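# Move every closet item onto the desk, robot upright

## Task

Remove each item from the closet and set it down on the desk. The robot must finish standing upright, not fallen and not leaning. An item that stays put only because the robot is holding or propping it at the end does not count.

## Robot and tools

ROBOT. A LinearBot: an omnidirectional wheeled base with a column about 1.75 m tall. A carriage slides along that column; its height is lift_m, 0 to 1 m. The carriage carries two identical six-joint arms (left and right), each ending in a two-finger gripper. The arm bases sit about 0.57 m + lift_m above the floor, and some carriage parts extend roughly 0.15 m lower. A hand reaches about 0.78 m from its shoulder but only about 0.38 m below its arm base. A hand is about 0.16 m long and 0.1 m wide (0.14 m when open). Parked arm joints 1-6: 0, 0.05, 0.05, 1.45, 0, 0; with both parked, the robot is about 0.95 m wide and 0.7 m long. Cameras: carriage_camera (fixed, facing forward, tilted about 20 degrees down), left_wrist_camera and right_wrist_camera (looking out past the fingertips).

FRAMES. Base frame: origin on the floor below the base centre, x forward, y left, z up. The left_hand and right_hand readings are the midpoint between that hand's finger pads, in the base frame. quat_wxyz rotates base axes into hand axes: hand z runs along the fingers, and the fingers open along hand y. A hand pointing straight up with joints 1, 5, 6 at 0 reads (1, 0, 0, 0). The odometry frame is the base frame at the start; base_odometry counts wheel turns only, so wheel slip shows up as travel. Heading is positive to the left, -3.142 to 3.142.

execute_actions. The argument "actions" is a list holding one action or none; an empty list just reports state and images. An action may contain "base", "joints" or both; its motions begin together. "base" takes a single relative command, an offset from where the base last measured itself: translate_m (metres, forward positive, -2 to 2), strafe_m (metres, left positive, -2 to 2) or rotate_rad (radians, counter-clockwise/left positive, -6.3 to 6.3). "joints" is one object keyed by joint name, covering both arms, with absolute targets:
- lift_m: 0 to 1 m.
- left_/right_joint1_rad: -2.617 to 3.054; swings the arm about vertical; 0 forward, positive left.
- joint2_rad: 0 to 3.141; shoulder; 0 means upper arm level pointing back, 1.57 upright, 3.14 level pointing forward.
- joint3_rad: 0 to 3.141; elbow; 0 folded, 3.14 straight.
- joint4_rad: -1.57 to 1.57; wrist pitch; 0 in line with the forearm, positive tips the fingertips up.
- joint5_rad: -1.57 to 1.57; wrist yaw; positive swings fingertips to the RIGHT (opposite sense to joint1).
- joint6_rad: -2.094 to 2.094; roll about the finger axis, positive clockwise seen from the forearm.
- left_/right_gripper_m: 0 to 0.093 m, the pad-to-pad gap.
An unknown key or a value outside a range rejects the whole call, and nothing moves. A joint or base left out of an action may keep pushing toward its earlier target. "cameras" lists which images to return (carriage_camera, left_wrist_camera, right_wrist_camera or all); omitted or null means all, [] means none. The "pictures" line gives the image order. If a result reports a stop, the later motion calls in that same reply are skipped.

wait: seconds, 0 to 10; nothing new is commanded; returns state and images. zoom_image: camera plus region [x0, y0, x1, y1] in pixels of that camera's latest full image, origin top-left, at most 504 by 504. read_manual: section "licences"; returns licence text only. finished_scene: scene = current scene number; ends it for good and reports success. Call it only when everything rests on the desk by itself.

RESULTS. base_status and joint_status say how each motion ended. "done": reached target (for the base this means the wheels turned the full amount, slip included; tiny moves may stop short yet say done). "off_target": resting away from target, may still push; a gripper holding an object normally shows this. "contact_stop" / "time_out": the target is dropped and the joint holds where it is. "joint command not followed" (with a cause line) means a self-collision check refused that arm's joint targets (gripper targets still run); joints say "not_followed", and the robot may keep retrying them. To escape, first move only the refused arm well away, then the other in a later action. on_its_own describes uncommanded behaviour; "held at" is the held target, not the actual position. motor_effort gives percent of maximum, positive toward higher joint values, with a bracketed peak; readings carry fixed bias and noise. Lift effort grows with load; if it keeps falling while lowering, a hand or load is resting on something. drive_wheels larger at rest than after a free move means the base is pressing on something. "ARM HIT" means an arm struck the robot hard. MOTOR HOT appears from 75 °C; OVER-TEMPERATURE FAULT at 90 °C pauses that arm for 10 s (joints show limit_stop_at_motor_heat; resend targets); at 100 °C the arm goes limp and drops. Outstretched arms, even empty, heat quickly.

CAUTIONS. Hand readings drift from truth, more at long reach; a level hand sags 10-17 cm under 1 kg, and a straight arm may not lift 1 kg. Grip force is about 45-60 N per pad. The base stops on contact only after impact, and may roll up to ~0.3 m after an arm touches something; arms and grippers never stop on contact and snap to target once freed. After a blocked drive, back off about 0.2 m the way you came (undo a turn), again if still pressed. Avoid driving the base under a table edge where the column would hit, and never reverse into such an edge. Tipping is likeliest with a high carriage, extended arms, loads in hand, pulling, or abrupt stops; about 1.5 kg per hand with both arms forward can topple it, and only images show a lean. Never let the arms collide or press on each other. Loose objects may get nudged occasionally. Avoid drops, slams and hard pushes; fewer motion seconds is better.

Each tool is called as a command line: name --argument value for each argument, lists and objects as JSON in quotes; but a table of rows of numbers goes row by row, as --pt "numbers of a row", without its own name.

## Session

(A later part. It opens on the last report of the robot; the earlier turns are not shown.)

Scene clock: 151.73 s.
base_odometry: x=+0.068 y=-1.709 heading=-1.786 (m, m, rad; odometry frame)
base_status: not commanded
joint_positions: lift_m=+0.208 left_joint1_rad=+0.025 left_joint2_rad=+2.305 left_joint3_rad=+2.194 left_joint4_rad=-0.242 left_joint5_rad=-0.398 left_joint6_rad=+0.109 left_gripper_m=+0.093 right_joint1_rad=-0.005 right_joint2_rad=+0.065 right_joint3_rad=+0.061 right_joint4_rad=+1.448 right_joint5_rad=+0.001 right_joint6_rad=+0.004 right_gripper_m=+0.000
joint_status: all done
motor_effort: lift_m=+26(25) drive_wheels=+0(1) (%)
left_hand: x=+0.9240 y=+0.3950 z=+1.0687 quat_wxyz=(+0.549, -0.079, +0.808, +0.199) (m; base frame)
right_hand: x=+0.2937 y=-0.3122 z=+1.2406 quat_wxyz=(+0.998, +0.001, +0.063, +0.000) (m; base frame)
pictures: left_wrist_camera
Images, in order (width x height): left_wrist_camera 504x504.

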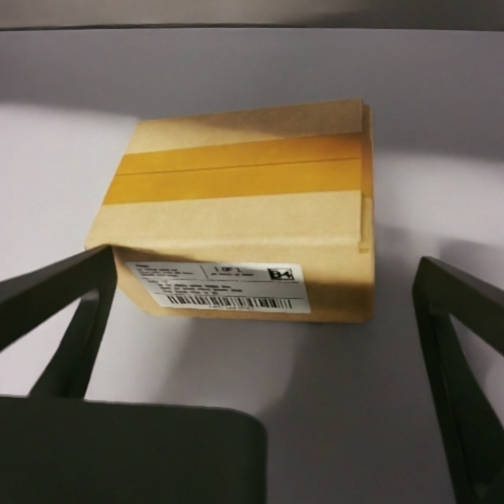

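execute_actions --actions '[{"joints":{"left_joint1_rad":0.036}}]' --cameras '["left_wrist_camera"]'

execute_actions --actions '[{"joints":{"lift_m":0.195,"left_joint2_rad":2.48,"left_joint3_rad":2.5,"left_joint4_rad":-0.39}}]' --cameras '["left_wrist_camera"]'

Scene clock: 154.20 s.
base_odometry: x=+0.068 y=-1.709 heading=-1.786 (m, m, rad; odometry frame)
base_status: not commanded
joint_positions: lift_m=+0.208 left_joint1_rad=+0.025 left_joint2_rad=+2.305 left_joint3_rad=+2.194 left_joint4_rad=-0.242 left_joint5_rad=-0.398 left_joint6_rad=+0.109 left_gripper_m=+0.093 right_joint1_rad=-0.005 right_joint2_rad=+0.065 right_joint3_rad=+0.061 right_joint4_rad=+1.448 right_joint5_rad=+0.001 right_joint6_rad=+0.004 right_gripper_m=+0.000
joint_status: all done
motor_effort: lift_m=+24(23) drive_wheels=+0(0) (%)
left_hand: x=+0.9239 y=+0.3955 z=+1.0687 quat_wxyz=(+0.549, -0.080, +0.808, +0.200) (m; base frame)
right_hand: x=+0.2937 y=-0.3122 z=+1.2406 quat_wxyz=(+0.998, +0.001, +0.063, +0.000) (m; base frame)
pictures: left_wrist_camera
Images, in order (width x height): left_wrist_camera 504x504.

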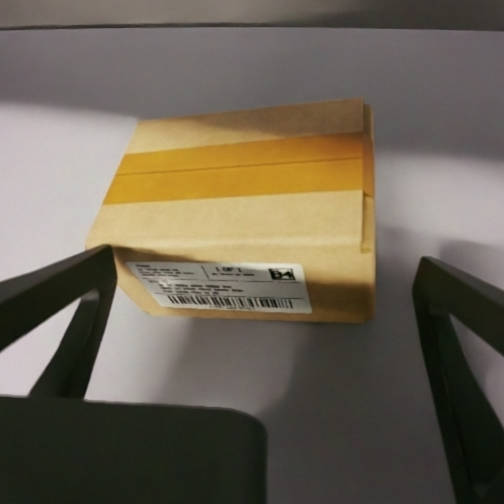

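Scene clock: 155.10 s.
base_odometry: x=+0.068 y=-1.709 heading=-1.786 (m, m, rad; odometry frame)
base_status: not commanded
joint_positions: lift_m=+0.195 left_joint1_rad=+0.025 left_joint2_rad=+2.457 left_joint3_rad=+2.482 left_joint4_rad=-0.365 left_joint5_rad=-0.400 left_joint6_rad=+0.108 left_gripper_m=+0.093 right_joint1_rad=-0.005 right_joint2_rad=+0.065 right_joint3_rad=+0.061 right_joint4_rad=+1.448 right_joint5_rad=+0.001 right_joint6_rad=+0.004 right_gripper_m=+0.000
joint_status: all done
motor_effort: lift_m=+24(26) drive_wheels=+0(1) (%)
left_hand: x=+0.9457 y=+0.3962 z=+1.0630 quat_wxyz=(+0.554, -0.081, +0.805, +0.199) (m; base frame)
right_hand: x=+0.2937 y=-0.3121 z=+1.2277 quat_wxyz=(+0.998, +0.001, +0.063, +0.000) (m; base frame)
pictures: left_wrist_camera
Images, in order (width x height): left_wrist_camera 504x504.

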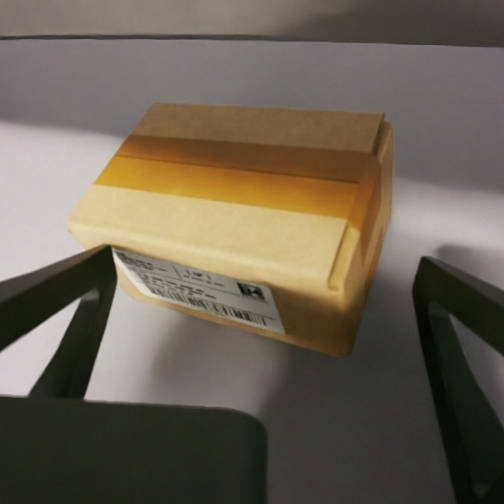

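execute_actions --actions '[{"base":{"translate_m":-0.04},"joints":{"left_joint2_rad":2.2,"left_joint3_rad":2.0,"left_joint4_rad":-0.15,"lift_m":0.215}}]' --cameras '[]'

execute_actions --actions '[{"base":{"strafe_m":0.065},"joints":{"left_joint5_rad":-0.08,"left_joint6_rad":0.02}}]' --cameras '[]'

execute_actions --actions '[{"base":{"translate_m":0.045}}]' --cameras '["left_wrist_camera"]'

Scene clock: 158.23 s.
base_odometry: x=+0.077 y=-1.670 heading=-1.786 (m, m, rad; odometry frame)
base_status: done
joint_positions: lift_m=+0.215 left_joint1_rad=+0.025 left_joint2_rad=+2.194 left_joint3_rad=+2.015 left_joint4_rad=-0.144 left_joint5_rad=-0.400 left_joint6_rad=+0.109 left_gripper_m=+0.093 right_joint1_rad=-0.005 right_joint2_rad=+0.065 right_joint3_rad=+0.061 right_joint4_rad=+1.450 right_joint5_rad=+0.001 right_joint6_rad=+0.004 right_gripper_m=+0.000
joint_status: all done
motor_effort: lift_m=+26(30) drive_wheels=+2(15) (%)
left_hand: x=+0.9049 y=+0.3952 z=+1.0840 quat_wxyz=(+0.561, -0.083, +0.800, +0.199) (m; base frame)
right_hand: x=+0.2934 y=-0.3121 z=+1.2477 quat_wxyz=(+0.998, +0.001, +0.063, +0.000) (m; base frame)
pictures: none
No camera images: the call's "cameras" was empty. Leave "cameras" out to get every camera's image.

Scene clock: 159.53 s.
base_odometry: x=+0.140 y=-1.684 heading=-1.786 (m, m, rad; odometry frame)
base_status: done
joint_positions: lift_m=+0.215 left_joint1_rad=+0.031 left_joint2_rad=+2.194 left_joint3_rad=+2.015 left_joint4_rad=-0.144 left_joint5_rad=-0.086 left_joint6_rad=+0.029 left_gripper_m=+0.093 right_joint1_rad=-0.005 right_joint2_rad=+0.065 right_joint3_rad=+0.061 right_joint4_rad=+1.450 right_joint5_rad=+0.001 right_joint6_rad=+0.004 right_gripper_m=+0.000
joint_status: all done
motor_effort: lift_m=+23(24) drive_wheels=-3(10) (%)
left_hand: x=+0.9183 y=+0.3471 z=+1.0799 quat_wxyz=(+0.583, -0.026, +0.811, +0.052) (m; base frame)
right_hand: x=+0.2934 y=-0.3121 z=+1.2477 quat_wxyz=(+0.998, +0.001, +0.063, +0.000) (m; base frame)
pictures: none
No camera images: the call's "cameras" was empty. Leave "cameras" out to get every camera's image.

Scene clock: 160.73 s.
base_odometry: x=+0.131 y=-1.728 heading=-1.785 (m, m, rad; odometry frame)
base_status: done
joint_positions: lift_m=+0.215 left_joint1_rad=+0.031 left_joint2_rad=+2.194 left_joint3_rad=+2.015 left_joint4_rad=-0.144 left_joint5_rad=-0.086 left_joint6_rad=+0.029 left_gripper_m=+0.093 right_joint1_rad=-0.005 right_joint2_rad=+0.065 right_joint3_rad=+0.061 right_joint4_rad=+1.450 right_joint5_rad=+0.001 right_joint6_rad=+0.004 right_gripper_m=+0.000
joint_status: not commanded
motor_effort: lift_m=+26(27) drive_wheels=-5(8) (%)
left_hand: x=+0.9183 y=+0.3471 z=+1.0799 quat_wxyz=(+0.583, -0.026, +0.811, +0.052) (m; base frame)
right_hand: x=+0.2934 y=-0.3121 z=+1.2477 quat_wxyz=(+0.998, +0.001, +0.063, +0.000) (m; base frame)
pictures: left_wrist_camera
Images, in order (width x height): left_wrist_camera 504x504.

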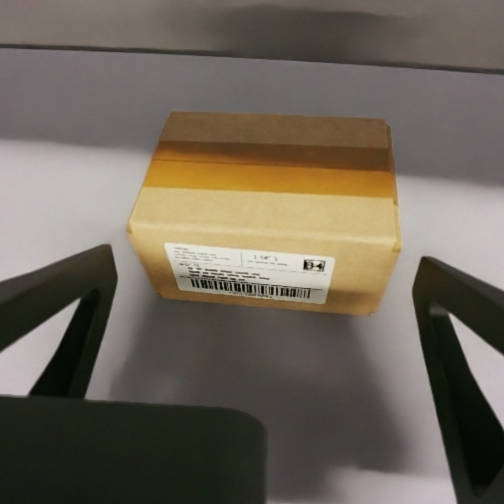

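Centered.

execute_actions --actions '[{"joints":{"lift_m":0.19,"left_joint2_rad":2.48,"left_joint3_rad":2.5,"left_joint4_rad":-0.39}}]' --cameras '["left_wrist_camera"]'

Scene clock: 163.57 s.
base_odometry: x=+0.131 y=-1.728 heading=-1.785 (m, m, rad; odometry frame)
base_status: not commanded
joint_positions: lift_m=+0.190 left_joint1_rad=+0.032 left_joint2_rad=+2.460 left_joint3_rad=+2.484 left_joint4_rad=-0.365 left_joint5_rad=-0.076 left_joint6_rad=+0.008 left_gripper_m=+0.093 right_joint1_rad=-0.005 right_joint2_rad=+0.065 right_joint3_rad=+0.061 right_joint4_rad=+1.450 right_joint5_rad=+0.001 right_joint6_rad=+0.004 right_gripper_m=+0.000
joint_status: all done
motor_effort: lift_m=+23(19) drive_wheels=+2(5) (%)
left_hand: x=+0.9597 y=+0.3471 z=+1.0527 quat_wxyz=(+0.576, -0.032, +0.816, +0.043) (m; base frame)
right_hand: x=+0.2934 y=-0.3121 z=+1.2228 quat_wxyz=(+0.998, +0.001, +0.063, +0.000) (m; base frame)
pictures: left_wrist_camera
Images, in order (width x height): left_wrist_camera 504x504.

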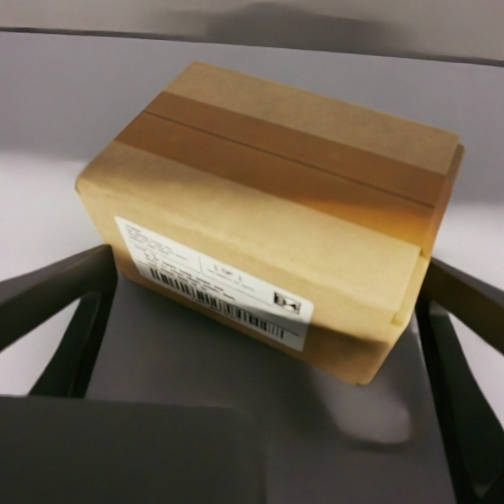

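execute_actions --actions '[{"joints":{"lift_m":0.25}}]' --cameras '[]'

execute_actions --actions '[{"base":{"strafe_m":0.10},"joints":{"left_joint5_rad":0.43,"left_joint6_rad":-0.14}}]' --cameras '[]'

execute_actions --actions '[{"base":{"translate_m":0.035}}]' --cameras '["carriage_camera","left_wrist_camera"]'

Scene clock: 167.87 s.
base_odometry: x=+0.131 y=-1.728 heading=-1.785 (m, m, rad; odometry frame)
base_status: not commanded
joint_positions: lift_m=+0.250 left_joint1_rad=+0.032 left_joint2_rad=+2.470 left_joint3_rad=+2.492 left_joint4_rad=-0.378 left_joint5_rad=-0.076 left_joint6_rad=+0.008 left_gripper_m=+0.093 right_joint1_rad=-0.005 right_joint2_rad=+0.065 right_joint3_rad=+0.061 right_joint4_rad=+1.450 right_joint5_rad=+0.001 right_joint6_rad=+0.004 right_gripper_m=+0.000
joint_status: all done
motor_effort: lift_m=+20(28) drive_wheels=+2(5) (%)
left_hand: x=+0.9602 y=+0.3471 z=+1.1067 quat_wxyz=(+0.569, -0.031, +0.820, +0.043) (m; base frame)
right_hand: x=+0.2934 y=-0.3121 z=+1.2828 quat_wxyz=(+0.998, +0.001, +0.063, +0.000) (m; base frame)
pictures: none
No camera images: the call's "cameras" was empty. Leave "cameras" out to get every camera's image.

Scene clock: 169.50 s.
base_odometry: x=+0.228 y=-1.750 heading=-1.785 (m, m, rad; odometry frame)
base_status: done
joint_positions: lift_m=+0.250 left_joint1_rad=+0.035 left_joint2_rad=+2.470 left_joint3_rad=+2.492 left_joint4_rad=-0.378 left_joint5_rad=+0.425 left_joint6_rad=-0.130 left_gripper_m=+0.093 right_joint1_rad=-0.005 right_joint2_rad=+0.065 right_joint3_rad=+0.061 right_joint4_rad=+1.449 right_joint5_rad=+0.001 right_joint6_rad=+0.004 right_gripper_m=+0.000
joint_status: all done
motor_effort: lift_m=+24(24) drive_wheels=-3(10) (%)
left_hand: x=+0.9491 y=+0.2650 z=+1.1118 quat_wxyz=(+0.549, +0.054, +0.810, -0.200) (m; base frame)
right_hand: x=+0.2935 y=-0.3121 z=+1.2828 quat_wxyz=(+0.998, +0.001, +0.063, +0.000) (m; base frame)
pictures: none
No camera images: the call's "cameras" was empty. Leave "cameras" out to get every camera's image.

Scene clock: 170.63 s.
base_odometry: x=+0.221 y=-1.784 heading=-1.785 (m, m, rad; odometry frame)
base_status: done
joint_positions: lift_m=+0.250 left_joint1_rad=+0.035 left_joint2_rad=+2.470 left_joint3_rad=+2.492 left_joint4_rad=-0.379 left_joint5_rad=+0.425 left_joint6_rad=-0.130 left_gripper_m=+0.093 right_joint1_rad=-0.005 right_joint2_rad=+0.065 right_joint3_rad=+0.061 right_joint4_rad=+1.449 right_joint5_rad=+0.001 right_joint6_rad=+0.004 right_gripper_m=+0.000
joint_status: not commanded
motor_effort: lift_m=+22(25) drive_wheels=+3(7) (%)
left_hand: x=+0.9491 y=+0.2650 z=+1.1117 quat_wxyz=(+0.548, +0.054, +0.810, -0.200) (m; base frame)
right_hand: x=+0.2935 y=-0.3121 z=+1.2828 quat_wxyz=(+0.998, +0.001, +0.063, +0.000) (m; base frame)
pictures: carriage_camera, left_wrist_camera
Images, in order (width x height): carriage_camera 504x504, left_wrist_camera 504x504.

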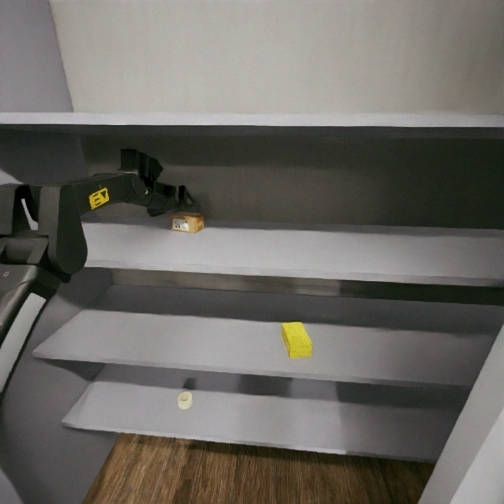

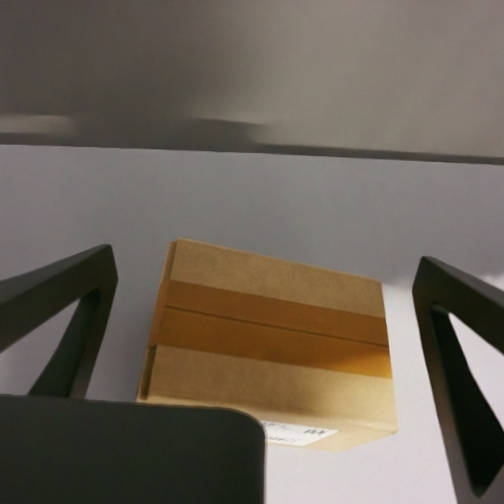

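Still slightly rotated; add a little yaw and lower partway.

execute_actions --actions '[{"joints":{"lift_m":0.225,"left_joint5_rad":0.52,"left_joint6_rad":-0.18,"left_joint1_rad":0.06}}]' --cameras '["left_wrist_camera"]'

Scene clock: 172.07 s.
base_odometry: x=+0.221 y=-1.784 heading=-1.785 (m, m, rad; odometry frame)
base_status: not commanded
joint_positions: lift_m=+0.225 left_joint1_rad=+0.053 left_joint2_rad=+2.478 left_joint3_rad=+2.492 left_joint4_rad=-0.384 left_joint5_rad=+0.513 left_joint6_rad=-0.169 left_gripper_m=+0.093 right_joint1_rad=-0.005 right_joint2_rad=+0.065 right_joint3_rad=+0.061 right_joint4_rad=+1.449 right_joint5_rad=+0.000 right_joint6_rad=+0.004 right_gripper_m=+0.000
joint_status: all done
motor_effort: lift_m=+22(23) drive_wheels=-6(6) (%)
left_hand: x=+0.9449 y=+0.2639 z=+1.0825 quat_wxyz=(+0.533, +0.054, +0.809, -0.240) (m; base frame)
right_hand: x=+0.2935 y=-0.3120 z=+1.2577 quat_wxyz=(+0.998, +0.000, +0.063, +0.000) (m; base frame)
pictures: left_wrist_camera
Images, in order (width x height): left_wrist_camera 504x504.

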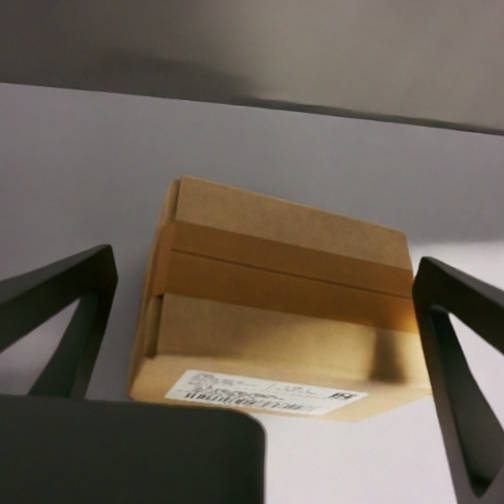

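execute_actions --actions '[{"joints":{"left_joint5_rad":0.565,"left_joint6_rad":-0.12}}]' --cameras '["left_wrist_camera"]'

execute_actions --actions '[{"joints":{"lift_m":0.208}}]' --cameras '["left_wrist_camera"]'

Scene clock: 173.67 s.
base_odometry: x=+0.221 y=-1.784 heading=-1.785 (m, m, rad; odometry frame)
base_status: not commanded
joint_positions: lift_m=+0.225 left_joint1_rad=+0.053 left_joint2_rad=+2.478 left_joint3_rad=+2.492 left_joint4_rad=-0.384 left_joint5_rad=+0.558 left_joint6_rad=-0.128 left_gripper_m=+0.093 right_joint1_rad=-0.005 right_joint2_rad=+0.065 right_joint3_rad=+0.061 right_joint4_rad=+1.449 right_joint5_rad=+0.000 right_joint6_rad=+0.004 right_gripper_m=+0.000
joint_status: all done
motor_effort: lift_m=+22(21) drive_wheels=+3(3) (%)
left_hand: x=+0.9416 y=+0.2570 z=+1.0839 quat_wxyz=(+0.534, +0.083, +0.804, -0.247) (m; base frame)
right_hand: x=+0.2935 y=-0.3120 z=+1.2577 quat_wxyz=(+0.998, +0.000, +0.063, +0.000) (m; base frame)
pictures: left_wrist_camera
Images, in order (width x height): left_wrist_camera 504x504.

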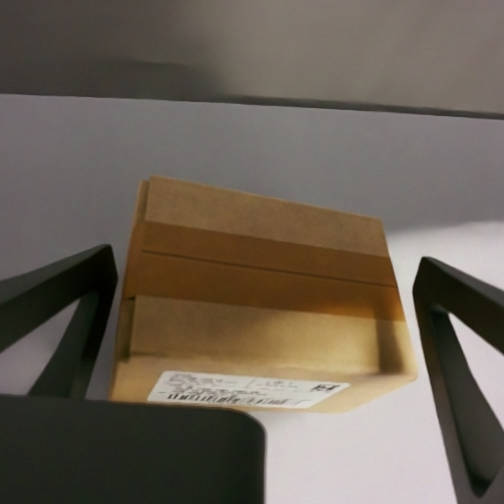

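Scene clock: 174.20 s.
base_odometry: x=+0.221 y=-1.784 heading=-1.785 (m, m, rad; odometry frame)
base_status: not commanded
joint_positions: lift_m=+0.208 left_joint1_rad=+0.053 left_joint2_rad=+2.472 left_joint3_rad=+2.492 left_joint4_rad=-0.360 left_joint5_rad=+0.571 left_joint6_rad=-0.132 left_gripper_m=+0.093 right_joint1_rad=-0.005 right_joint2_rad=+0.065 right_joint3_rad=+0.060 right_joint4_rad=+1.449 right_joint5_rad=+0.000 right_joint6_rad=+0.004 right_gripper_m=+0.000
joint_status: all done
motor_effort: lift_m=+19(19) drive_wheels=-6(3) (%)
left_hand: x=+0.9415 y=+0.2552 z=+1.0764 quat_wxyz=(+0.544, +0.089, +0.795, -0.252) (m; base frame)
right_hand: x=+0.2937 y=-0.3120 z=+1.2405 quat_wxyz=(+0.998, +0.000, +0.063, +0.000) (m; base frame)
pictures: left_wrist_camera
Images, in order (width x height): left_wrist_camera 504x504.

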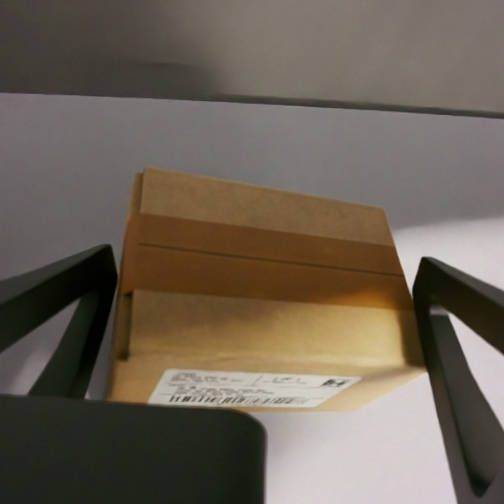

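execute_actions --actions '[{"base":{"translate_m":-0.08},"joints":{"lift_m":0.25}}]' --cameras '[]'

execute_actions --actions '[{"joints":{"left_joint1_rad":-0.01,"left_joint5_rad":0,"left_joint6_rad":0,"left_gripper_m":0}}]' --cameras '[]'

execute_actions --actions '[{"joints":{"lift_m":0.205}}]' --cameras '["carriage_camera","left_wrist_camera"]'

Scene clock: 178.87 s.
base_odometry: x=+0.238 y=-1.706 heading=-1.785 (m, m, rad; odometry frame)
base_status: done
joint_positions: lift_m=+0.250 left_joint1_rad=+0.053 left_joint2_rad=+2.472 left_joint3_rad=+2.492 left_joint4_rad=-0.378 left_joint5_rad=+0.568 left_joint6_rad=-0.131 left_gripper_m=+0.093 right_joint1_rad=-0.005 right_joint2_rad=+0.065 right_joint3_rad=+0.060 right_joint4_rad=+1.448 right_joint5_rad=+0.000 right_joint6_rad=+0.004 right_gripper_m=+0.000
joint_status: all done
motor_effort: lift_m=+24(25) drive_wheels=-3(14) (%)
left_hand: x=+0.9404 y=+0.2556 z=+1.1147 quat_wxyz=(+0.538, +0.086, +0.800, -0.251) (m; base frame)
right_hand: x=+0.2941 y=-0.3120 z=+1.2825 quat_wxyz=(+0.998, +0.000, +0.064, +0.000) (m; base frame)
pictures: none
No camera images: the call's "cameras" was empty. Leave "cameras" out to get every camera's image.

Scene clock: 180.03 s.
base_odometry: x=+0.238 y=-1.706 heading=-1.785 (m, m, rad; odometry frame)
base_status: not commanded
joint_positions: lift_m=+0.250 left_joint1_rad=-0.017 left_joint2_rad=+2.472 left_joint3_rad=+2.492 left_joint4_rad=-0.378 left_joint5_rad=+0.006 left_joint6_rad=-0.010 left_gripper_m=+0.000 right_joint1_rad=-0.005 right_joint2_rad=+0.065 right_joint3_rad=+0.060 right_joint4_rad=+1.448 right_joint5_rad=+0.000 right_joint6_rad=+0.004 right_gripper_m=+0.000
joint_status: all done
motor_effort: lift_m=+19(23) drive_wheels=-3(3) (%)
left_hand: x=+0.9616 y=+0.2987 z=+1.1052 quat_wxyz=(+0.570, +0.004, +0.822, -0.010) (m; base frame)
right_hand: x=+0.2941 y=-0.3120 z=+1.2825 quat_wxyz=(+0.998, +0.000, +0.064, +0.000) (m; base frame)
pictures: none
No camera images: the call's "cameras" was empty. Leave "cameras" out to get every camera's image.

Scene clock: 180.73 s.
base_odometry: x=+0.238 y=-1.706 heading=-1.785 (m, m, rad; odometry frame)
base_status: not commanded
joint_positions: lift_m=+0.205 left_joint1_rad=-0.017 left_joint2_rad=+2.477 left_joint3_rad=+2.492 left_joint4_rad=-0.386 left_joint5_rad=+0.006 left_joint6_rad=-0.010 left_gripper_m=+0.000 right_joint1_rad=-0.005 right_joint2_rad=+0.065 right_joint3_rad=+0.060 right_joint4_rad=+1.448 right_joint5_rad=+0.000 right_joint6_rad=+0.004 right_gripper_m=+0.000
joint_status: all done
motor_effort: lift_m=+24(23) drive_wheels=-1(3) (%)
left_hand: x=+0.9617 y=+0.2987 z=+1.0544 quat_wxyz=(+0.564, +0.004, +0.826, -0.010) (m; base frame)
right_hand: x=+0.2940 y=-0.3120 z=+1.2374 quat_wxyz=(+0.998, +0.000, +0.064, +0.000) (m; base frame)
pictures: carriage_camera, left_wrist_camera
Images, in order (width x height): carriage_camera 504x504, left_wrist_camera 504x504.

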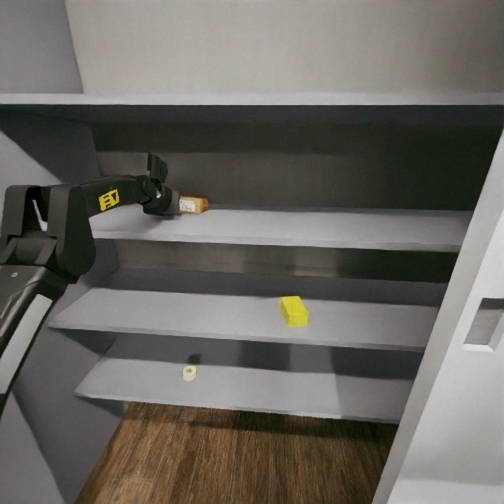

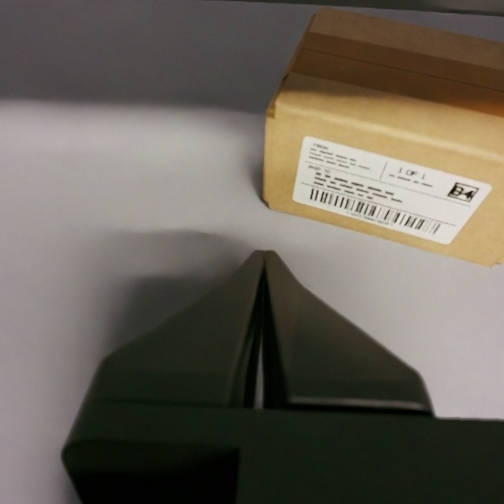

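execute_actions --actions '[{"joints":{"left_joint5_rad":0.1}}]' --cameras '[]'

execute_actions --actions '[{"base":{"translate_m":0.075}}]' --cameras '["left_wrist_camera"]'

Scene clock: 182.23 s.
base_odometry: x=+0.238 y=-1.706 heading=-1.785 (m, m, rad; odometry frame)
base_status: not commanded
joint_positions: lift_m=+0.205 left_joint1_rad=-0.017 left_joint2_rad=+2.477 left_joint3_rad=+2.492 left_joint4_rad=-0.386 left_joint5_rad=+0.094 left_joint6_rad=-0.010 left_gripper_m=+0.000 right_joint1_rad=-0.005 right_joint2_rad=+0.065 right_joint3_rad=+0.060 right_joint4_rad=+1.448 right_joint5_rad=+0.000 right_joint6_rad=+0.004 right_gripper_m=+0.000
joint_status: all done
motor_effort: lift_m=+27(28) drive_wheels=-2(2) (%)
left_hand: x=+0.9607 y=+0.2836 z=+1.0547 quat_wxyz=(+0.563, +0.029, +0.825, -0.047) (m; base frame)
right_hand: x=+0.2940 y=-0.3120 z=+1.2374 quat_wxyz=(+0.998, +0.000, +0.064, +0.000) (m; base frame)
pictures: none
No camera images: the call's "cameras" was empty. Leave "cameras" out to get every camera's image.

Scene clock: 183.60 s.
base_odometry: x=+0.223 y=-1.779 heading=-1.784 (m, m, rad; odometry frame)
base_status: done
joint_positions: lift_m=+0.205 left_joint1_rad=-0.017 left_joint2_rad=+2.477 left_joint3_rad=+2.492 left_joint4_rad=-0.386 left_joint5_rad=+0.095 left_joint6_rad=-0.010 left_gripper_m=+0.000 right_joint1_rad=-0.005 right_joint2_rad=+0.065 right_joint3_rad=+0.060 right_joint4_rad=+1.448 right_joint5_rad=+0.000 right_joint6_rad=+0.004 right_gripper_m=+0.000
joint_status: not commanded
motor_effort: lift_m=+21(24) drive_wheels=-6(12) (%)
left_hand: x=+0.9608 y=+0.2835 z=+1.0547 quat_wxyz=(+0.563, +0.030, +0.825, -0.047) (m; base frame)
right_hand: x=+0.2940 y=-0.3120 z=+1.2374 quat_wxyz=(+0.998, +0.000, +0.064, +0.000) (m; base frame)
pictures: left_wrist_camera
Images, in order (width x height): left_wrist_camera 504x504.

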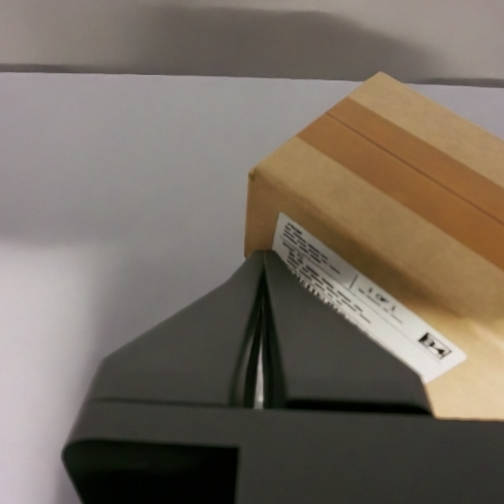

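execute_actions --actions '[{"base":{"translate_m":0.015},"joints":{"left_joint5_rad":0.38}}]' --cameras '["left_wrist_camera"]'

execute_actions --actions '[{"base":{"translate_m":-0.11},"joints":{"left_joint5_rad":0.1,"lift_m":0.22}}]' --cameras '[]'

execute_actions --actions '[{"base":{"strafe_m":-0.13},"joints":{"left_joint5_rad":-0.3,"left_joint6_rad":0.1,"left_gripper_m":0.093}}]' --cameras '["carriage_camera","left_wrist_camera"]'

Scene clock: 185.87 s.
base_odometry: x=+0.220 y=-1.794 heading=-1.784 (m, m, rad; odometry frame)
base_status: done
joint_positions: lift_m=+0.205 left_joint1_rad=-0.016 left_joint2_rad=+2.477 left_joint3_rad=+2.492 left_joint4_rad=-0.386 left_joint5_rad=+0.370 left_joint6_rad=-0.010 left_gripper_m=+0.000 right_joint1_rad=-0.005 right_joint2_rad=+0.065 right_joint3_rad=+0.060 right_joint4_rad=+1.449 right_joint5_rad=+0.000 right_joint6_rad=+0.004 right_gripper_m=+0.000
joint_status: all done
motor_effort: lift_m=+21(27) drive_wheels=-5(11) (%)
left_hand: x=+0.9499 y=+0.2386 z=+1.0587 quat_wxyz=(+0.553, +0.106, +0.811, -0.159) (m; base frame)
right_hand: x=+0.2937 y=-0.3120 z=+1.2374 quat_wxyz=(+0.998, +0.000, +0.063, +0.000) (m; base frame)
pictures: left_wrist_camera
Images, in order (width x height): left_wrist_camera 504x504.

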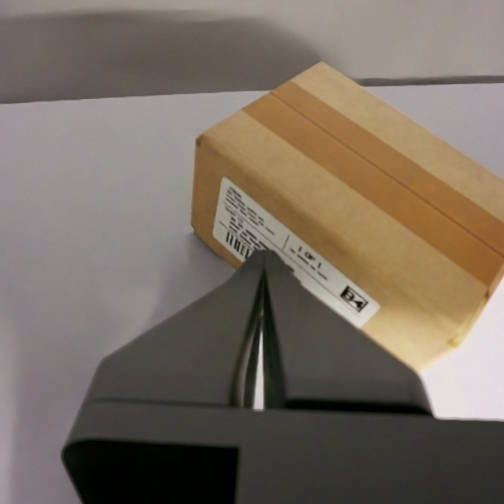

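Scene clock: 187.47 s.
base_odometry: x=+0.243 y=-1.686 heading=-1.784 (m, m, rad; odometry frame)
base_status: done
joint_positions: lift_m=+0.220 left_joint1_rad=-0.016 left_joint2_rad=+2.472 left_joint3_rad=+2.492 left_joint4_rad=-0.382 left_joint5_rad=+0.106 left_joint6_rad=-0.010 left_gripper_m=+0.000 right_joint1_rad=-0.005 right_joint2_rad=+0.065 right_joint3_rad=+0.060 right_joint4_rad=+1.448 right_joint5_rad=+0.000 right_joint6_rad=+0.004 right_gripper_m=+0.000
joint_status: all done
motor_effort: lift_m=+24(28) drive_wheels=-3(15) (%)
left_hand: x=+0.9601 y=+0.2824 z=+1.0747 quat_wxyz=(+0.567, +0.032, +0.822, -0.051) (m; base frame)
right_hand: x=+0.2940 y=-0.3120 z=+1.2525 quat_wxyz=(+0.998, +0.000, +0.064, +0.000) (m; base frame)
pictures: none
No camera images: the call's "cameras" was empty. Leave "cameras" out to get every camera's image.

Scene clock: 189.23 s.
base_odometry: x=+0.116 y=-1.659 heading=-1.784 (m, m, rad; odometry frame)
base_status: done
joint_positions: lift_m=+0.220 left_joint1_rad=-0.013 left_joint2_rad=+2.472 left_joint3_rad=+2.492 left_joint4_rad=-0.382 left_joint5_rad=-0.296 left_joint6_rad=+0.089 left_gripper_m=+0.093 right_joint1_rad=-0.005 right_joint2_rad=+0.065 right_joint3_rad=+0.060 right_joint4_rad=+1.448 right_joint5_rad=+0.000 right_joint6_rad=+0.004 right_gripper_m=+0.000
joint_status: all done
motor_effort: lift_m=+22(25) drive_wheels=-4(7) (%)
left_hand: x=+0.9550 y=+0.3526 z=+1.0770 quat_wxyz=(+0.557, -0.042, +0.817, +0.142) (m; base frame)
right_hand: x=+0.2940 y=-0.3120 z=+1.2525 quat_wxyz=(+0.998, +0.000, +0.064, +0.000) (m; base frame)
pictures: carriage_camera, left_wrist_camera
Images, in order (width x height): carriage_camera 504x504, left_wrist_camera 504x504.

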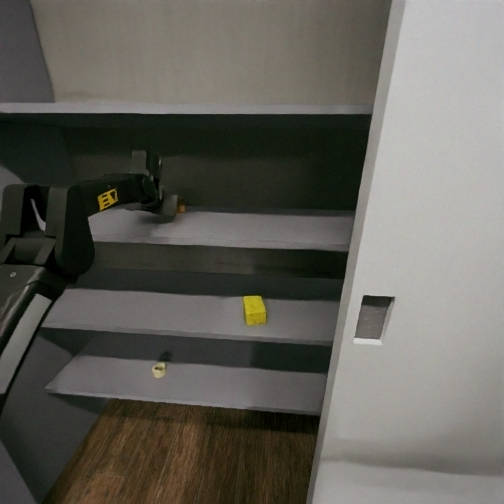

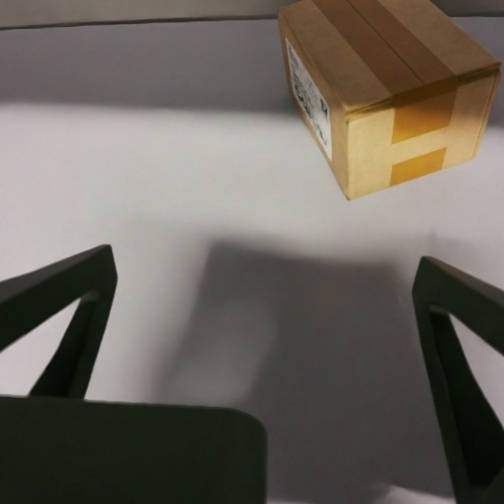

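execute_actions --actions '[{"base":{"strafe_m":-0.06},"joints":{"left_joint5_rad":-0.5,"left_joint6_rad":0.17}}]' --cameras '[]'

execute_actions --actions '[{"base":{"translate_m":0.08},"joints":{"lift_m":0.212}}]' --cameras '["carriage_camera","left_wrist_camera"]'

Scene clock: 192.67 s.
base_odometry: x=+0.057 y=-1.646 heading=-1.784 (m, m, rad; odometry frame)
base_status: done
joint_positions: lift_m=+0.220 left_joint1_rad=-0.013 left_joint2_rad=+2.472 left_joint3_rad=+2.492 left_joint4_rad=-0.382 left_joint5_rad=-0.495 left_joint6_rad=+0.159 left_gripper_m=+0.093 right_joint1_rad=-0.005 right_joint2_rad=+0.065 right_joint3_rad=+0.060 right_joint4_rad=+1.448 right_joint5_rad=+0.000 right_joint6_rad=+0.004 right_gripper_m=+0.000
joint_status: all done
motor_effort: lift_m=+24(24) drive_wheels=-3(9) (%)
left_hand: x=+0.9431 y=+0.3846 z=+1.0817 quat_wxyz=(+0.535, -0.070, +0.807, +0.241) (m; base frame)
right_hand: x=+0.2940 y=-0.3120 z=+1.2525 quat_wxyz=(+0.998, +0.000, +0.064, +0.000) (m; base frame)
pictures: none
No camera images: the call's "cameras" was empty. Leave "cameras" out to get every camera's image.

Scene clock: 194.20 s.
base_odometry: x=+0.040 y=-1.724 heading=-1.785 (m, m, rad; odometry frame)
base_status: done
joint_positions: lift_m=+0.212 left_joint1_rad=-0.013 left_joint2_rad=+2.474 left_joint3_rad=+2.492 left_joint4_rad=-0.383 left_joint5_rad=-0.495 left_joint6_rad=+0.159 left_gripper_m=+0.093 right_joint1_rad=-0.005 right_joint2_rad=+0.065 right_joint3_rad=+0.060 right_joint4_rad=+1.448 right_joint5_rad=+0.000 right_joint6_rad=+0.004 right_gripper_m=+0.000
joint_status: all done
motor_effort: lift_m=+24(24) drive_wheels=+2(14) (%)
left_hand: x=+0.9434 y=+0.3847 z=+1.0715 quat_wxyz=(+0.533, -0.070, +0.808, +0.242) (m; base frame)
right_hand: x=+0.2940 y=-0.3120 z=+1.2445 quat_wxyz=(+0.998, +0.000, +0.064, +0.000) (m; base frame)
pictures: carriage_camera, left_wrist_camera
Images, in order (width x height): carriage_camera 504x504, left_wrist_camera 504x504.

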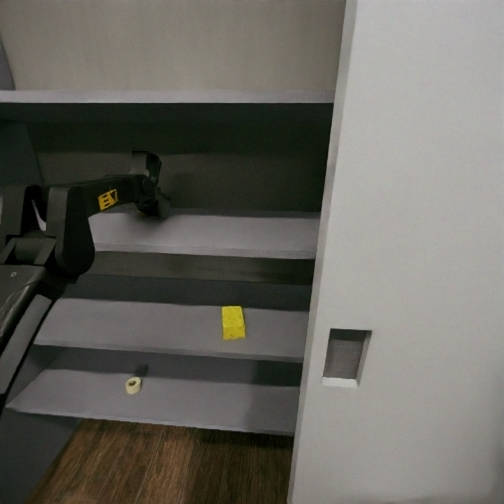

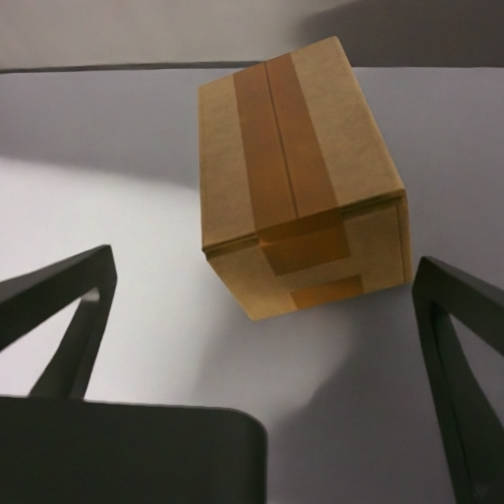

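execute_actions --actions '[{"base":{"translate_m":0.045},"joints":{"lift_m":0.203}}]' --cameras '["left_wrist_camera"]'

Scene clock: 196.17 s.
base_odometry: x=+0.030 y=-1.768 heading=-1.785 (m, m, rad; odometry frame)
base_status: done
joint_positions: lift_m=+0.203 left_joint1_rad=-0.013 left_joint2_rad=+2.471 left_joint3_rad=+2.492 left_joint4_rad=-0.379 left_joint5_rad=-0.496 left_joint6_rad=+0.159 left_gripper_m=+0.093 right_joint1_rad=-0.005 right_joint2_rad=+0.065 right_joint3_rad=+0.060 right_joint4_rad=+1.450 right_joint5_rad=+0.000 right_joint6_rad=+0.004 right_gripper_m=+0.000
joint_status: all done
motor_effort: lift_m=+23(23) drive_wheels=-5(14) (%)
left_hand: x=+0.9431 y=+0.3848 z=+1.0653 quat_wxyz=(+0.536, -0.071, +0.806, +0.241) (m; base frame)
right_hand: x=+0.2936 y=-0.3120 z=+1.2355 quat_wxyz=(+0.998, +0.000, +0.063, +0.000) (m; base frame)
pictures: left_wrist_camera
Images, in order (width x height): left_wrist_camera 504x504.

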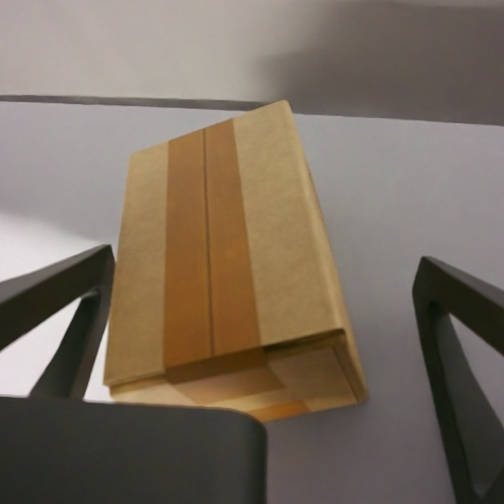

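execute_actions --actions '[{"joints":{"left_gripper_m":0.03}}]' --cameras '[]'

execute_actions --actions '[{"joints":{"lift_m":0.24}}]' --cameras '["left_wrist_camera"]'

Scene clock: 197.83 s.
base_odometry: x=+0.030 y=-1.768 heading=-1.785 (m, m, rad; odometry frame)
base_status: not commanded
joint_positions: lift_m=+0.203 left_joint1_rad=-0.013 left_joint2_rad=+2.470 left_joint3_rad=+2.492 left_joint4_rad=-0.363 left_joint5_rad=-0.498 left_joint6_rad=+0.159 left_gripper_m=+0.063 right_joint1_rad=-0.005 right_joint2_rad=+0.065 right_joint3_rad=+0.060 right_joint4_rad=+1.450 right_joint5_rad=+0.000 right_joint6_rad=+0.004 right_gripper_m=+0.000
joint_status: left_gripper_m off_target (ended at +0.063, target +0.030)
motor_effort: lift_m=+26(22) drive_wheels=-5(5) (%)
left_hand: x=+0.9441 y=+0.3851 z=+1.0697 quat_wxyz=(+0.543, -0.074, +0.801, +0.242) (m; base frame)
right_hand: x=+0.2936 y=-0.3120 z=+1.2355 quat_wxyz=(+0.998, +0.000, +0.063, +0.000) (m; base frame)
pictures: none
No camera images: the call's "cameras" was empty. Leave "cameras" out to get every camera's image.

Scene clock: 198.60 s.
base_odometry: x=+0.030 y=-1.768 heading=-1.785 (m, m, rad; odometry frame)
base_status: not commanded
joint_positions: lift_m=+0.240 left_joint1_rad=-0.013 left_joint2_rad=+2.477 left_joint3_rad=+2.492 left_joint4_rad=-0.399 left_joint5_rad=-0.498 left_joint6_rad=+0.159 left_gripper_m=+0.063 right_joint1_rad=-0.005 right_joint2_rad=+0.065 right_joint3_rad=+0.060 right_joint4_rad=+1.449 right_joint5_rad=+0.000 right_joint6_rad=+0.004 right_gripper_m=+0.000
joint_status: all done
motor_effort: lift_m=+22(27) drive_wheels=-4(5) (%)
left_hand: x=+0.9421 y=+0.3851 z=+1.0948 quat_wxyz=(+0.525, -0.068, +0.812, +0.243) (m; base frame)
right_hand: x=+0.2937 y=-0.3120 z=+1.2726 quat_wxyz=(+0.998, +0.000, +0.063, +0.000) (m; base frame)
pictures: left_wrist_camera
Images, in order (width x height): left_wrist_camera 504x504.

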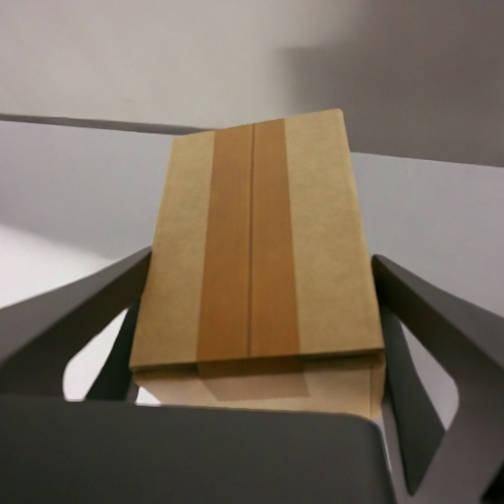

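execute_actions --actions '[{"base":{"translate_m":-0.3},"joints":{"left_joint4_rad":-0.3}}]' --cameras '[]'

execute_actions --actions '[{"joints":{"left_joint2_rad":0.05,"left_joint3_rad":0.05,"left_joint4_rad":1.4,"left_joint5_rad":0,"left_joint6_rad":0,"lift_m":0.03}}]' --cameras '[]'

execute_actions --actions '[{"base":{"strafe_m":0.4},"joints":{"right_gripper_m":0.093}}]' --cameras '[]'

execute_actions --actions '[{"base":{"translate_m":0.08},"joints":{"right_joint2_rad":2.3,"right_joint3_rad":1.9,"right_joint4_rad":0}}]'

Scene clock: 203.50 s.
base_odometry: x=+0.094 y=-1.475 heading=-1.785 (m, m, rad; odometry frame)
base_status: done
joint_positions: lift_m=+0.240 left_joint1_rad=-0.013 left_joint2_rad=+2.478 left_joint3_rad=+2.492 left_joint4_rad=-0.321 left_joint5_rad=-0.498 left_joint6_rad=+0.159 left_gripper_m=+0.063 right_joint1_rad=-0.005 right_joint2_rad=+0.065 right_joint3_rad=+0.060 right_joint4_rad=+1.450 right_joint5_rad=+0.000 right_joint6_rad=+0.004 right_gripper_m=+0.000
joint_status: all done
motor_effort: lift_m=+22(23) drive_wheels=-3(15) (%)
left_hand: x=+0.9483 y=+0.3853 z=+1.1107 quat_wxyz=(+0.556, -0.078, +0.792, +0.240) (m; base frame)
right_hand: x=+0.2934 y=-0.3120 z=+1.2726 quat_wxyz=(+0.998, +0.000, +0.063, +0.000) (m; base frame)
pictures: none
No camera images: the call's "cameras" was empty. Leave "cameras" out to get every camera's image.

Scene clock: 205.73 s.
base_odometry: x=+0.094 y=-1.475 heading=-1.785 (m, m, rad; odometry frame)
base_status: not commanded
joint_positions: lift_m=+0.030 left_joint1_rad=-0.013 left_joint2_rad=+0.069 left_joint3_rad=+0.065 left_joint4_rad=+1.408 left_joint5_rad=-0.004 left_joint6_rad=+0.011 left_gripper_m=+0.063 right_joint1_rad=-0.005 right_joint2_rad=+0.065 right_joint3_rad=+0.060 right_joint4_rad=+1.450 right_joint5_rad=+0.000 right_joint6_rad=+0.004 right_gripper_m=+0.000
joint_status: all done
motor_effort: lift_m=+27(22) drive_wheels=-1(3) (%)
left_hand: x=+0.3032 y=+0.3120 z=+1.0624 quat_wxyz=(+0.997, -0.001, +0.083, -0.001) (m; base frame)
right_hand: x=+0.2935 y=-0.3120 z=+1.0625 quat_wxyz=(+0.998, +0.000, +0.063, +0.000) (m; base frame)
pictures: none
No camera images: the call's "cameras" was empty. Leave "cameras" out to get every camera's image.

Scene clock: 208.63 s.
base_odometry: x=+0.485 y=-1.560 heading=-1.785 (m, m, rad; odometry frame)
base_status: done
joint_positions: lift_m=+0.030 left_joint1_rad=-0.013 left_joint2_rad=+0.069 left_joint3_rad=+0.065 left_joint4_rad=+1.408 left_joint5_rad=-0.004 left_joint6_rad=+0.011 left_gripper_m=+0.063 right_joint1_rad=-0.005 right_joint2_rad=+0.065 right_joint3_rad=+0.060 right_joint4_rad=+1.450 right_joint5_rad=+0.000 right_joint6_rad=+0.004 right_gripper_m=+0.093
joint_status: all done
motor_effort: lift_m=+23(21) drive_wheels=-4(8) (%)
left_hand: x=+0.3033 y=+0.3119 z=+1.0624 quat_wxyz=(+0.997, -0.001, +0.083, -0.001) (m; base frame)
right_hand: x=+0.2935 y=-0.3120 z=+1.0625 quat_wxyz=(+0.998, +0.000, +0.063, +0.000) (m; base frame)
pictures: none
No camera images: the call's "cameras" was empty. Leave "cameras" out to get every camera's image.

Scene clock: 210.77 s.
base_odometry: x=+0.468 y=-1.637 heading=-1.785 (m, m, rad; odometry frame)
base_status: done
joint_positions: lift_m=+0.030 left_joint1_rad=-0.012 left_joint2_rad=+0.069 left_joint3_rad=+0.063 left_joint4_rad=+1.400 left_joint5_rad=-0.001 left_joint6_rad=+0.010 left_gripper_m=+0.063 right_joint1_rad=+0.002 right_joint2_rad=+1.936 right_joint3_rad=+1.921 right_joint4_rad=-0.129 right_joint5_rad=+0.008 right_joint6_rad=+0.003 right_gripper_m=+0.093
joint_status: right_joint2_rad off_target (ended at +1.936, target +2.300); right_joint4_rad off_target (ended at -0.129, target +0.000); the others done
motor_effort: lift_m=+21(29) drive_wheels=+15(16) (%)
left_hand: x=+0.3060 y=+0.3114 z=+1.0612 quat_wxyz=(+0.996, +0.001, +0.088, -0.001) (m; base frame)
right_hand: x=+0.8642 y=-0.3119 z=+1.0103 quat_wxyz=(+0.654, +0.003, +0.756, -0.001) (m; base frame)
pictures: carriage_camera, left_wrist_camera, right_wrist_camera
Images, in order (width x height): carriage_camera 504x504, left_wrist_camera 504x504, right_wrist_camera 504x504.

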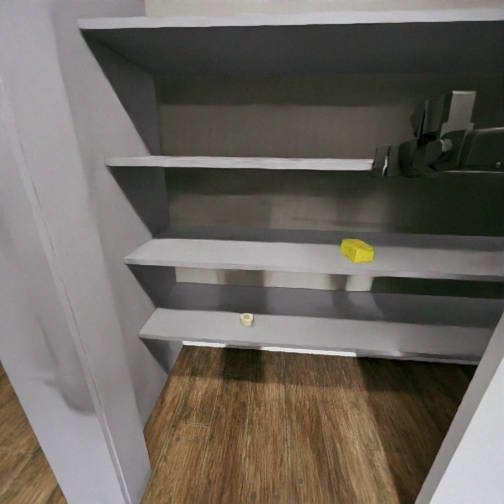

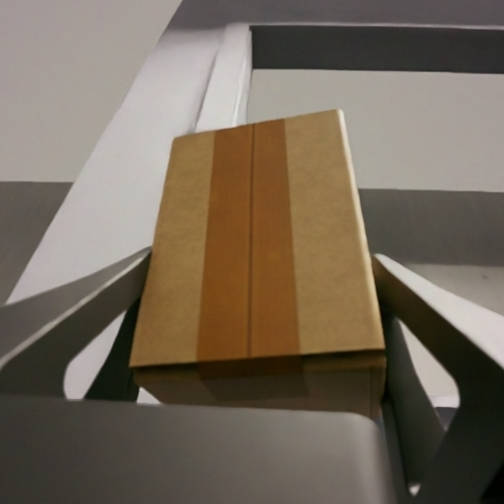

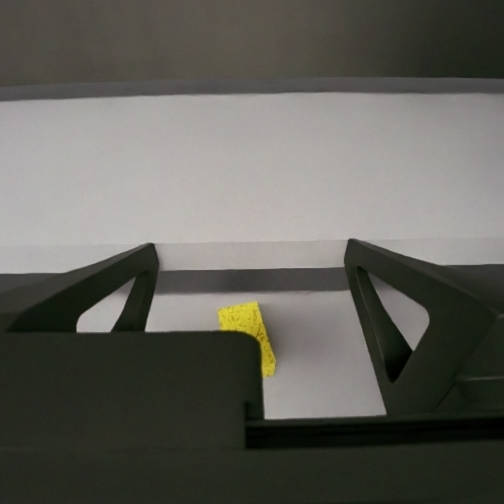

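execute_actions --actions '[{"base":{"translate_m":-0.11},"joints":{"right_joint2_rad":1.9,"right_joint4_rad":-0.13}}]' --cameras '[]'

execute_actions --actions '[{"joints":{"right_joint2_rad":2.3,"right_joint4_rad":0}}]' --cameras '[]'

execute_actions --actions '[{"base":{"translate_m":0.08}}]' --cameras '["carriage_camera","right_wrist_camera"]'

Scene clock: 213.83 s.
base_odometry: x=+0.492 y=-1.530 heading=-1.785 (m, m, rad; odometry frame)
base_status: done
joint_positions: lift_m=+0.030 left_joint1_rad=-0.012 left_joint2_rad=+0.069 left_joint3_rad=+0.063 left_joint4_rad=+1.398 left_joint5_rad=-0.001 left_joint6_rad=+0.010 left_gripper_m=+0.063 right_joint1_rad=+0.002 right_joint2_rad=+1.889 right_joint3_rad=+1.906 right_joint4_rad=-0.117 right_joint5_rad=+0.007 right_joint6_rad=+0.003 right_gripper_m=+0.093
joint_status: all done
motor_effort: lift_m=+24(26) drive_wheels=-3(13) (%)
left_hand: x=+0.3065 y=+0.3114 z=+1.0612 quat_wxyz=(+0.996, +0.001, +0.089, -0.001) (m; base frame)
right_hand: x=+0.8520 y=-0.3116 z=+1.0327 quat_wxyz=(+0.671, +0.002, +0.742, -0.001) (m; base frame)
pictures: none
No camera images: the call's "cameras" was empty. Leave "cameras" out to get every camera's image.

Scene clock: 215.03 s.
base_odometry: x=+0.492 y=-1.530 heading=-1.785 (m, m, rad; odometry frame)
base_status: not commanded
joint_positions: lift_m=+0.030 left_joint1_rad=-0.012 left_joint2_rad=+0.069 left_joint3_rad=+0.063 left_joint4_rad=+1.398 left_joint5_rad=-0.001 left_joint6_rad=+0.010 left_gripper_m=+0.063 right_joint1_rad=+0.002 right_joint2_rad=+2.306 right_joint3_rad=+1.897 right_joint4_rad=+0.001 right_joint5_rad=+0.007 right_joint6_rad=+0.003 right_gripper_m=+0.093
joint_status: all done
motor_effort: lift_m=+24(24) drive_wheels=-1(3) (%)
left_hand: x=+0.3065 y=+0.3114 z=+1.0612 quat_wxyz=(+0.996, +0.001, +0.089, -0.001) (m; base frame)
right_hand: x=+0.9321 y=-0.3114 z=+0.7985 quat_wxyz=(+0.549, +0.002, +0.836, -0.001) (m; base frame)
pictures: none
No camera images: the call's "cameras" was empty. Leave "cameras" out to get every camera's image.

Scene clock: 216.43 s.
base_odometry: x=+0.475 y=-1.608 heading=-1.785 (m, m, rad; odometry frame)
base_status: done
joint_positions: lift_m=+0.030 left_joint1_rad=-0.012 left_joint2_rad=+0.069 left_joint3_rad=+0.063 left_joint4_rad=+1.397 left_joint5_rad=-0.001 left_joint6_rad=+0.010 left_gripper_m=+0.063 right_joint1_rad=+0.002 right_joint2_rad=+2.306 right_joint3_rad=+1.897 right_joint4_rad=+0.006 right_joint5_rad=+0.006 right_joint6_rad=+0.003 right_gripper_m=+0.093
joint_status: not commanded
motor_effort: lift_m=+22(23) drive_wheels=-6(11) (%)
left_hand: x=+0.3066 y=+0.3114 z=+1.0612 quat_wxyz=(+0.996, +0.001, +0.090, -0.001) (m; base frame)
right_hand: x=+0.9326 y=-0.3113 z=+0.7996 quat_wxyz=(+0.551, +0.002, +0.834, -0.001) (m; base frame)
pictures: carriage_camera, right_wrist_camera
Images, in order (width x height): carriage_camera 504x504, right_wrist_camera 504x504.

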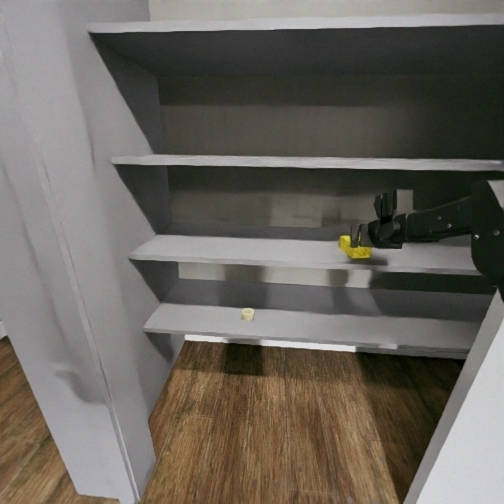

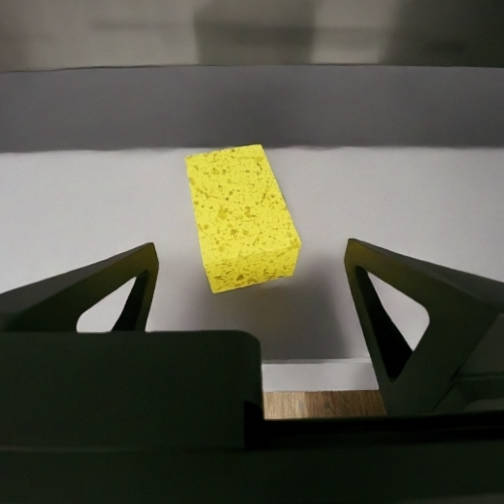

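execute_actions --actions '[{"base":{"translate_m":0.07},"joints":{"lift_m":0.0,"right_joint5_rad":-0.06}}]' --cameras '["carriage_camera","right_wrist_camera"]'

Scene clock: 218.43 s.
base_odometry: x=+0.460 y=-1.677 heading=-1.784 (m, m, rad; odometry frame)
base_status: done
joint_positions: lift_m=+0.000 left_joint1_rad=-0.012 left_joint2_rad=+0.069 left_joint3_rad=+0.063 left_joint4_rad=+1.397 left_joint5_rad=-0.001 left_joint6_rad=+0.010 left_gripper_m=+0.063 right_joint1_rad=+0.002 right_joint2_rad=+2.297 right_joint3_rad=+1.897 right_joint4_rad=+0.009 right_joint5_rad=-0.054 right_joint6_rad=+0.003 right_gripper_m=+0.093
joint_status: all done
motor_effort: lift_m=+23(24) drive_wheels=-5(12) (%)
left_hand: x=+0.3068 y=+0.3114 z=+1.0312 quat_wxyz=(+0.996, +0.001, +0.090, -0.001) (m; base frame)
right_hand: x=+0.9321 y=-0.3013 z=+0.7766 quat_wxyz=(+0.556, -0.015, +0.830, +0.024) (m; base frame)
pictures: carriage_camera, right_wrist_camera
Images, in order (width x height): carriage_camera 504x504, right_wrist_camera 504x504.

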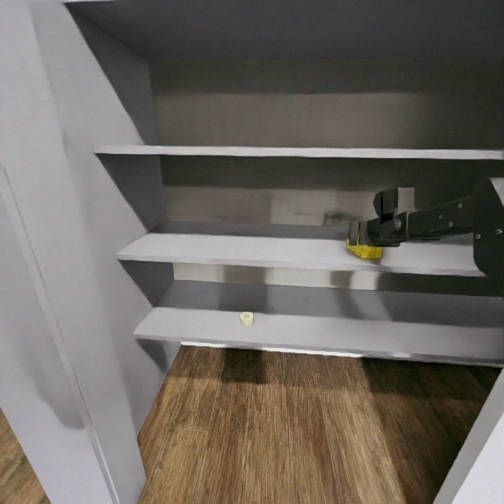

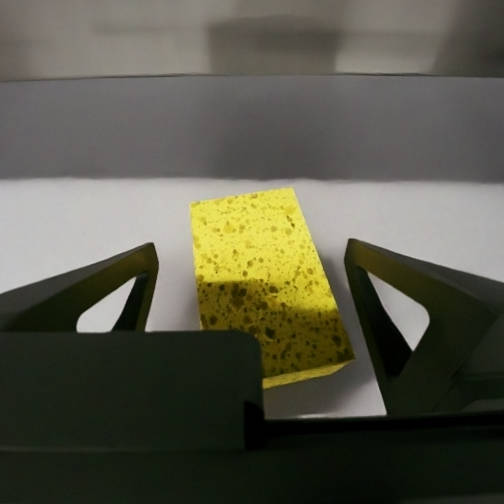

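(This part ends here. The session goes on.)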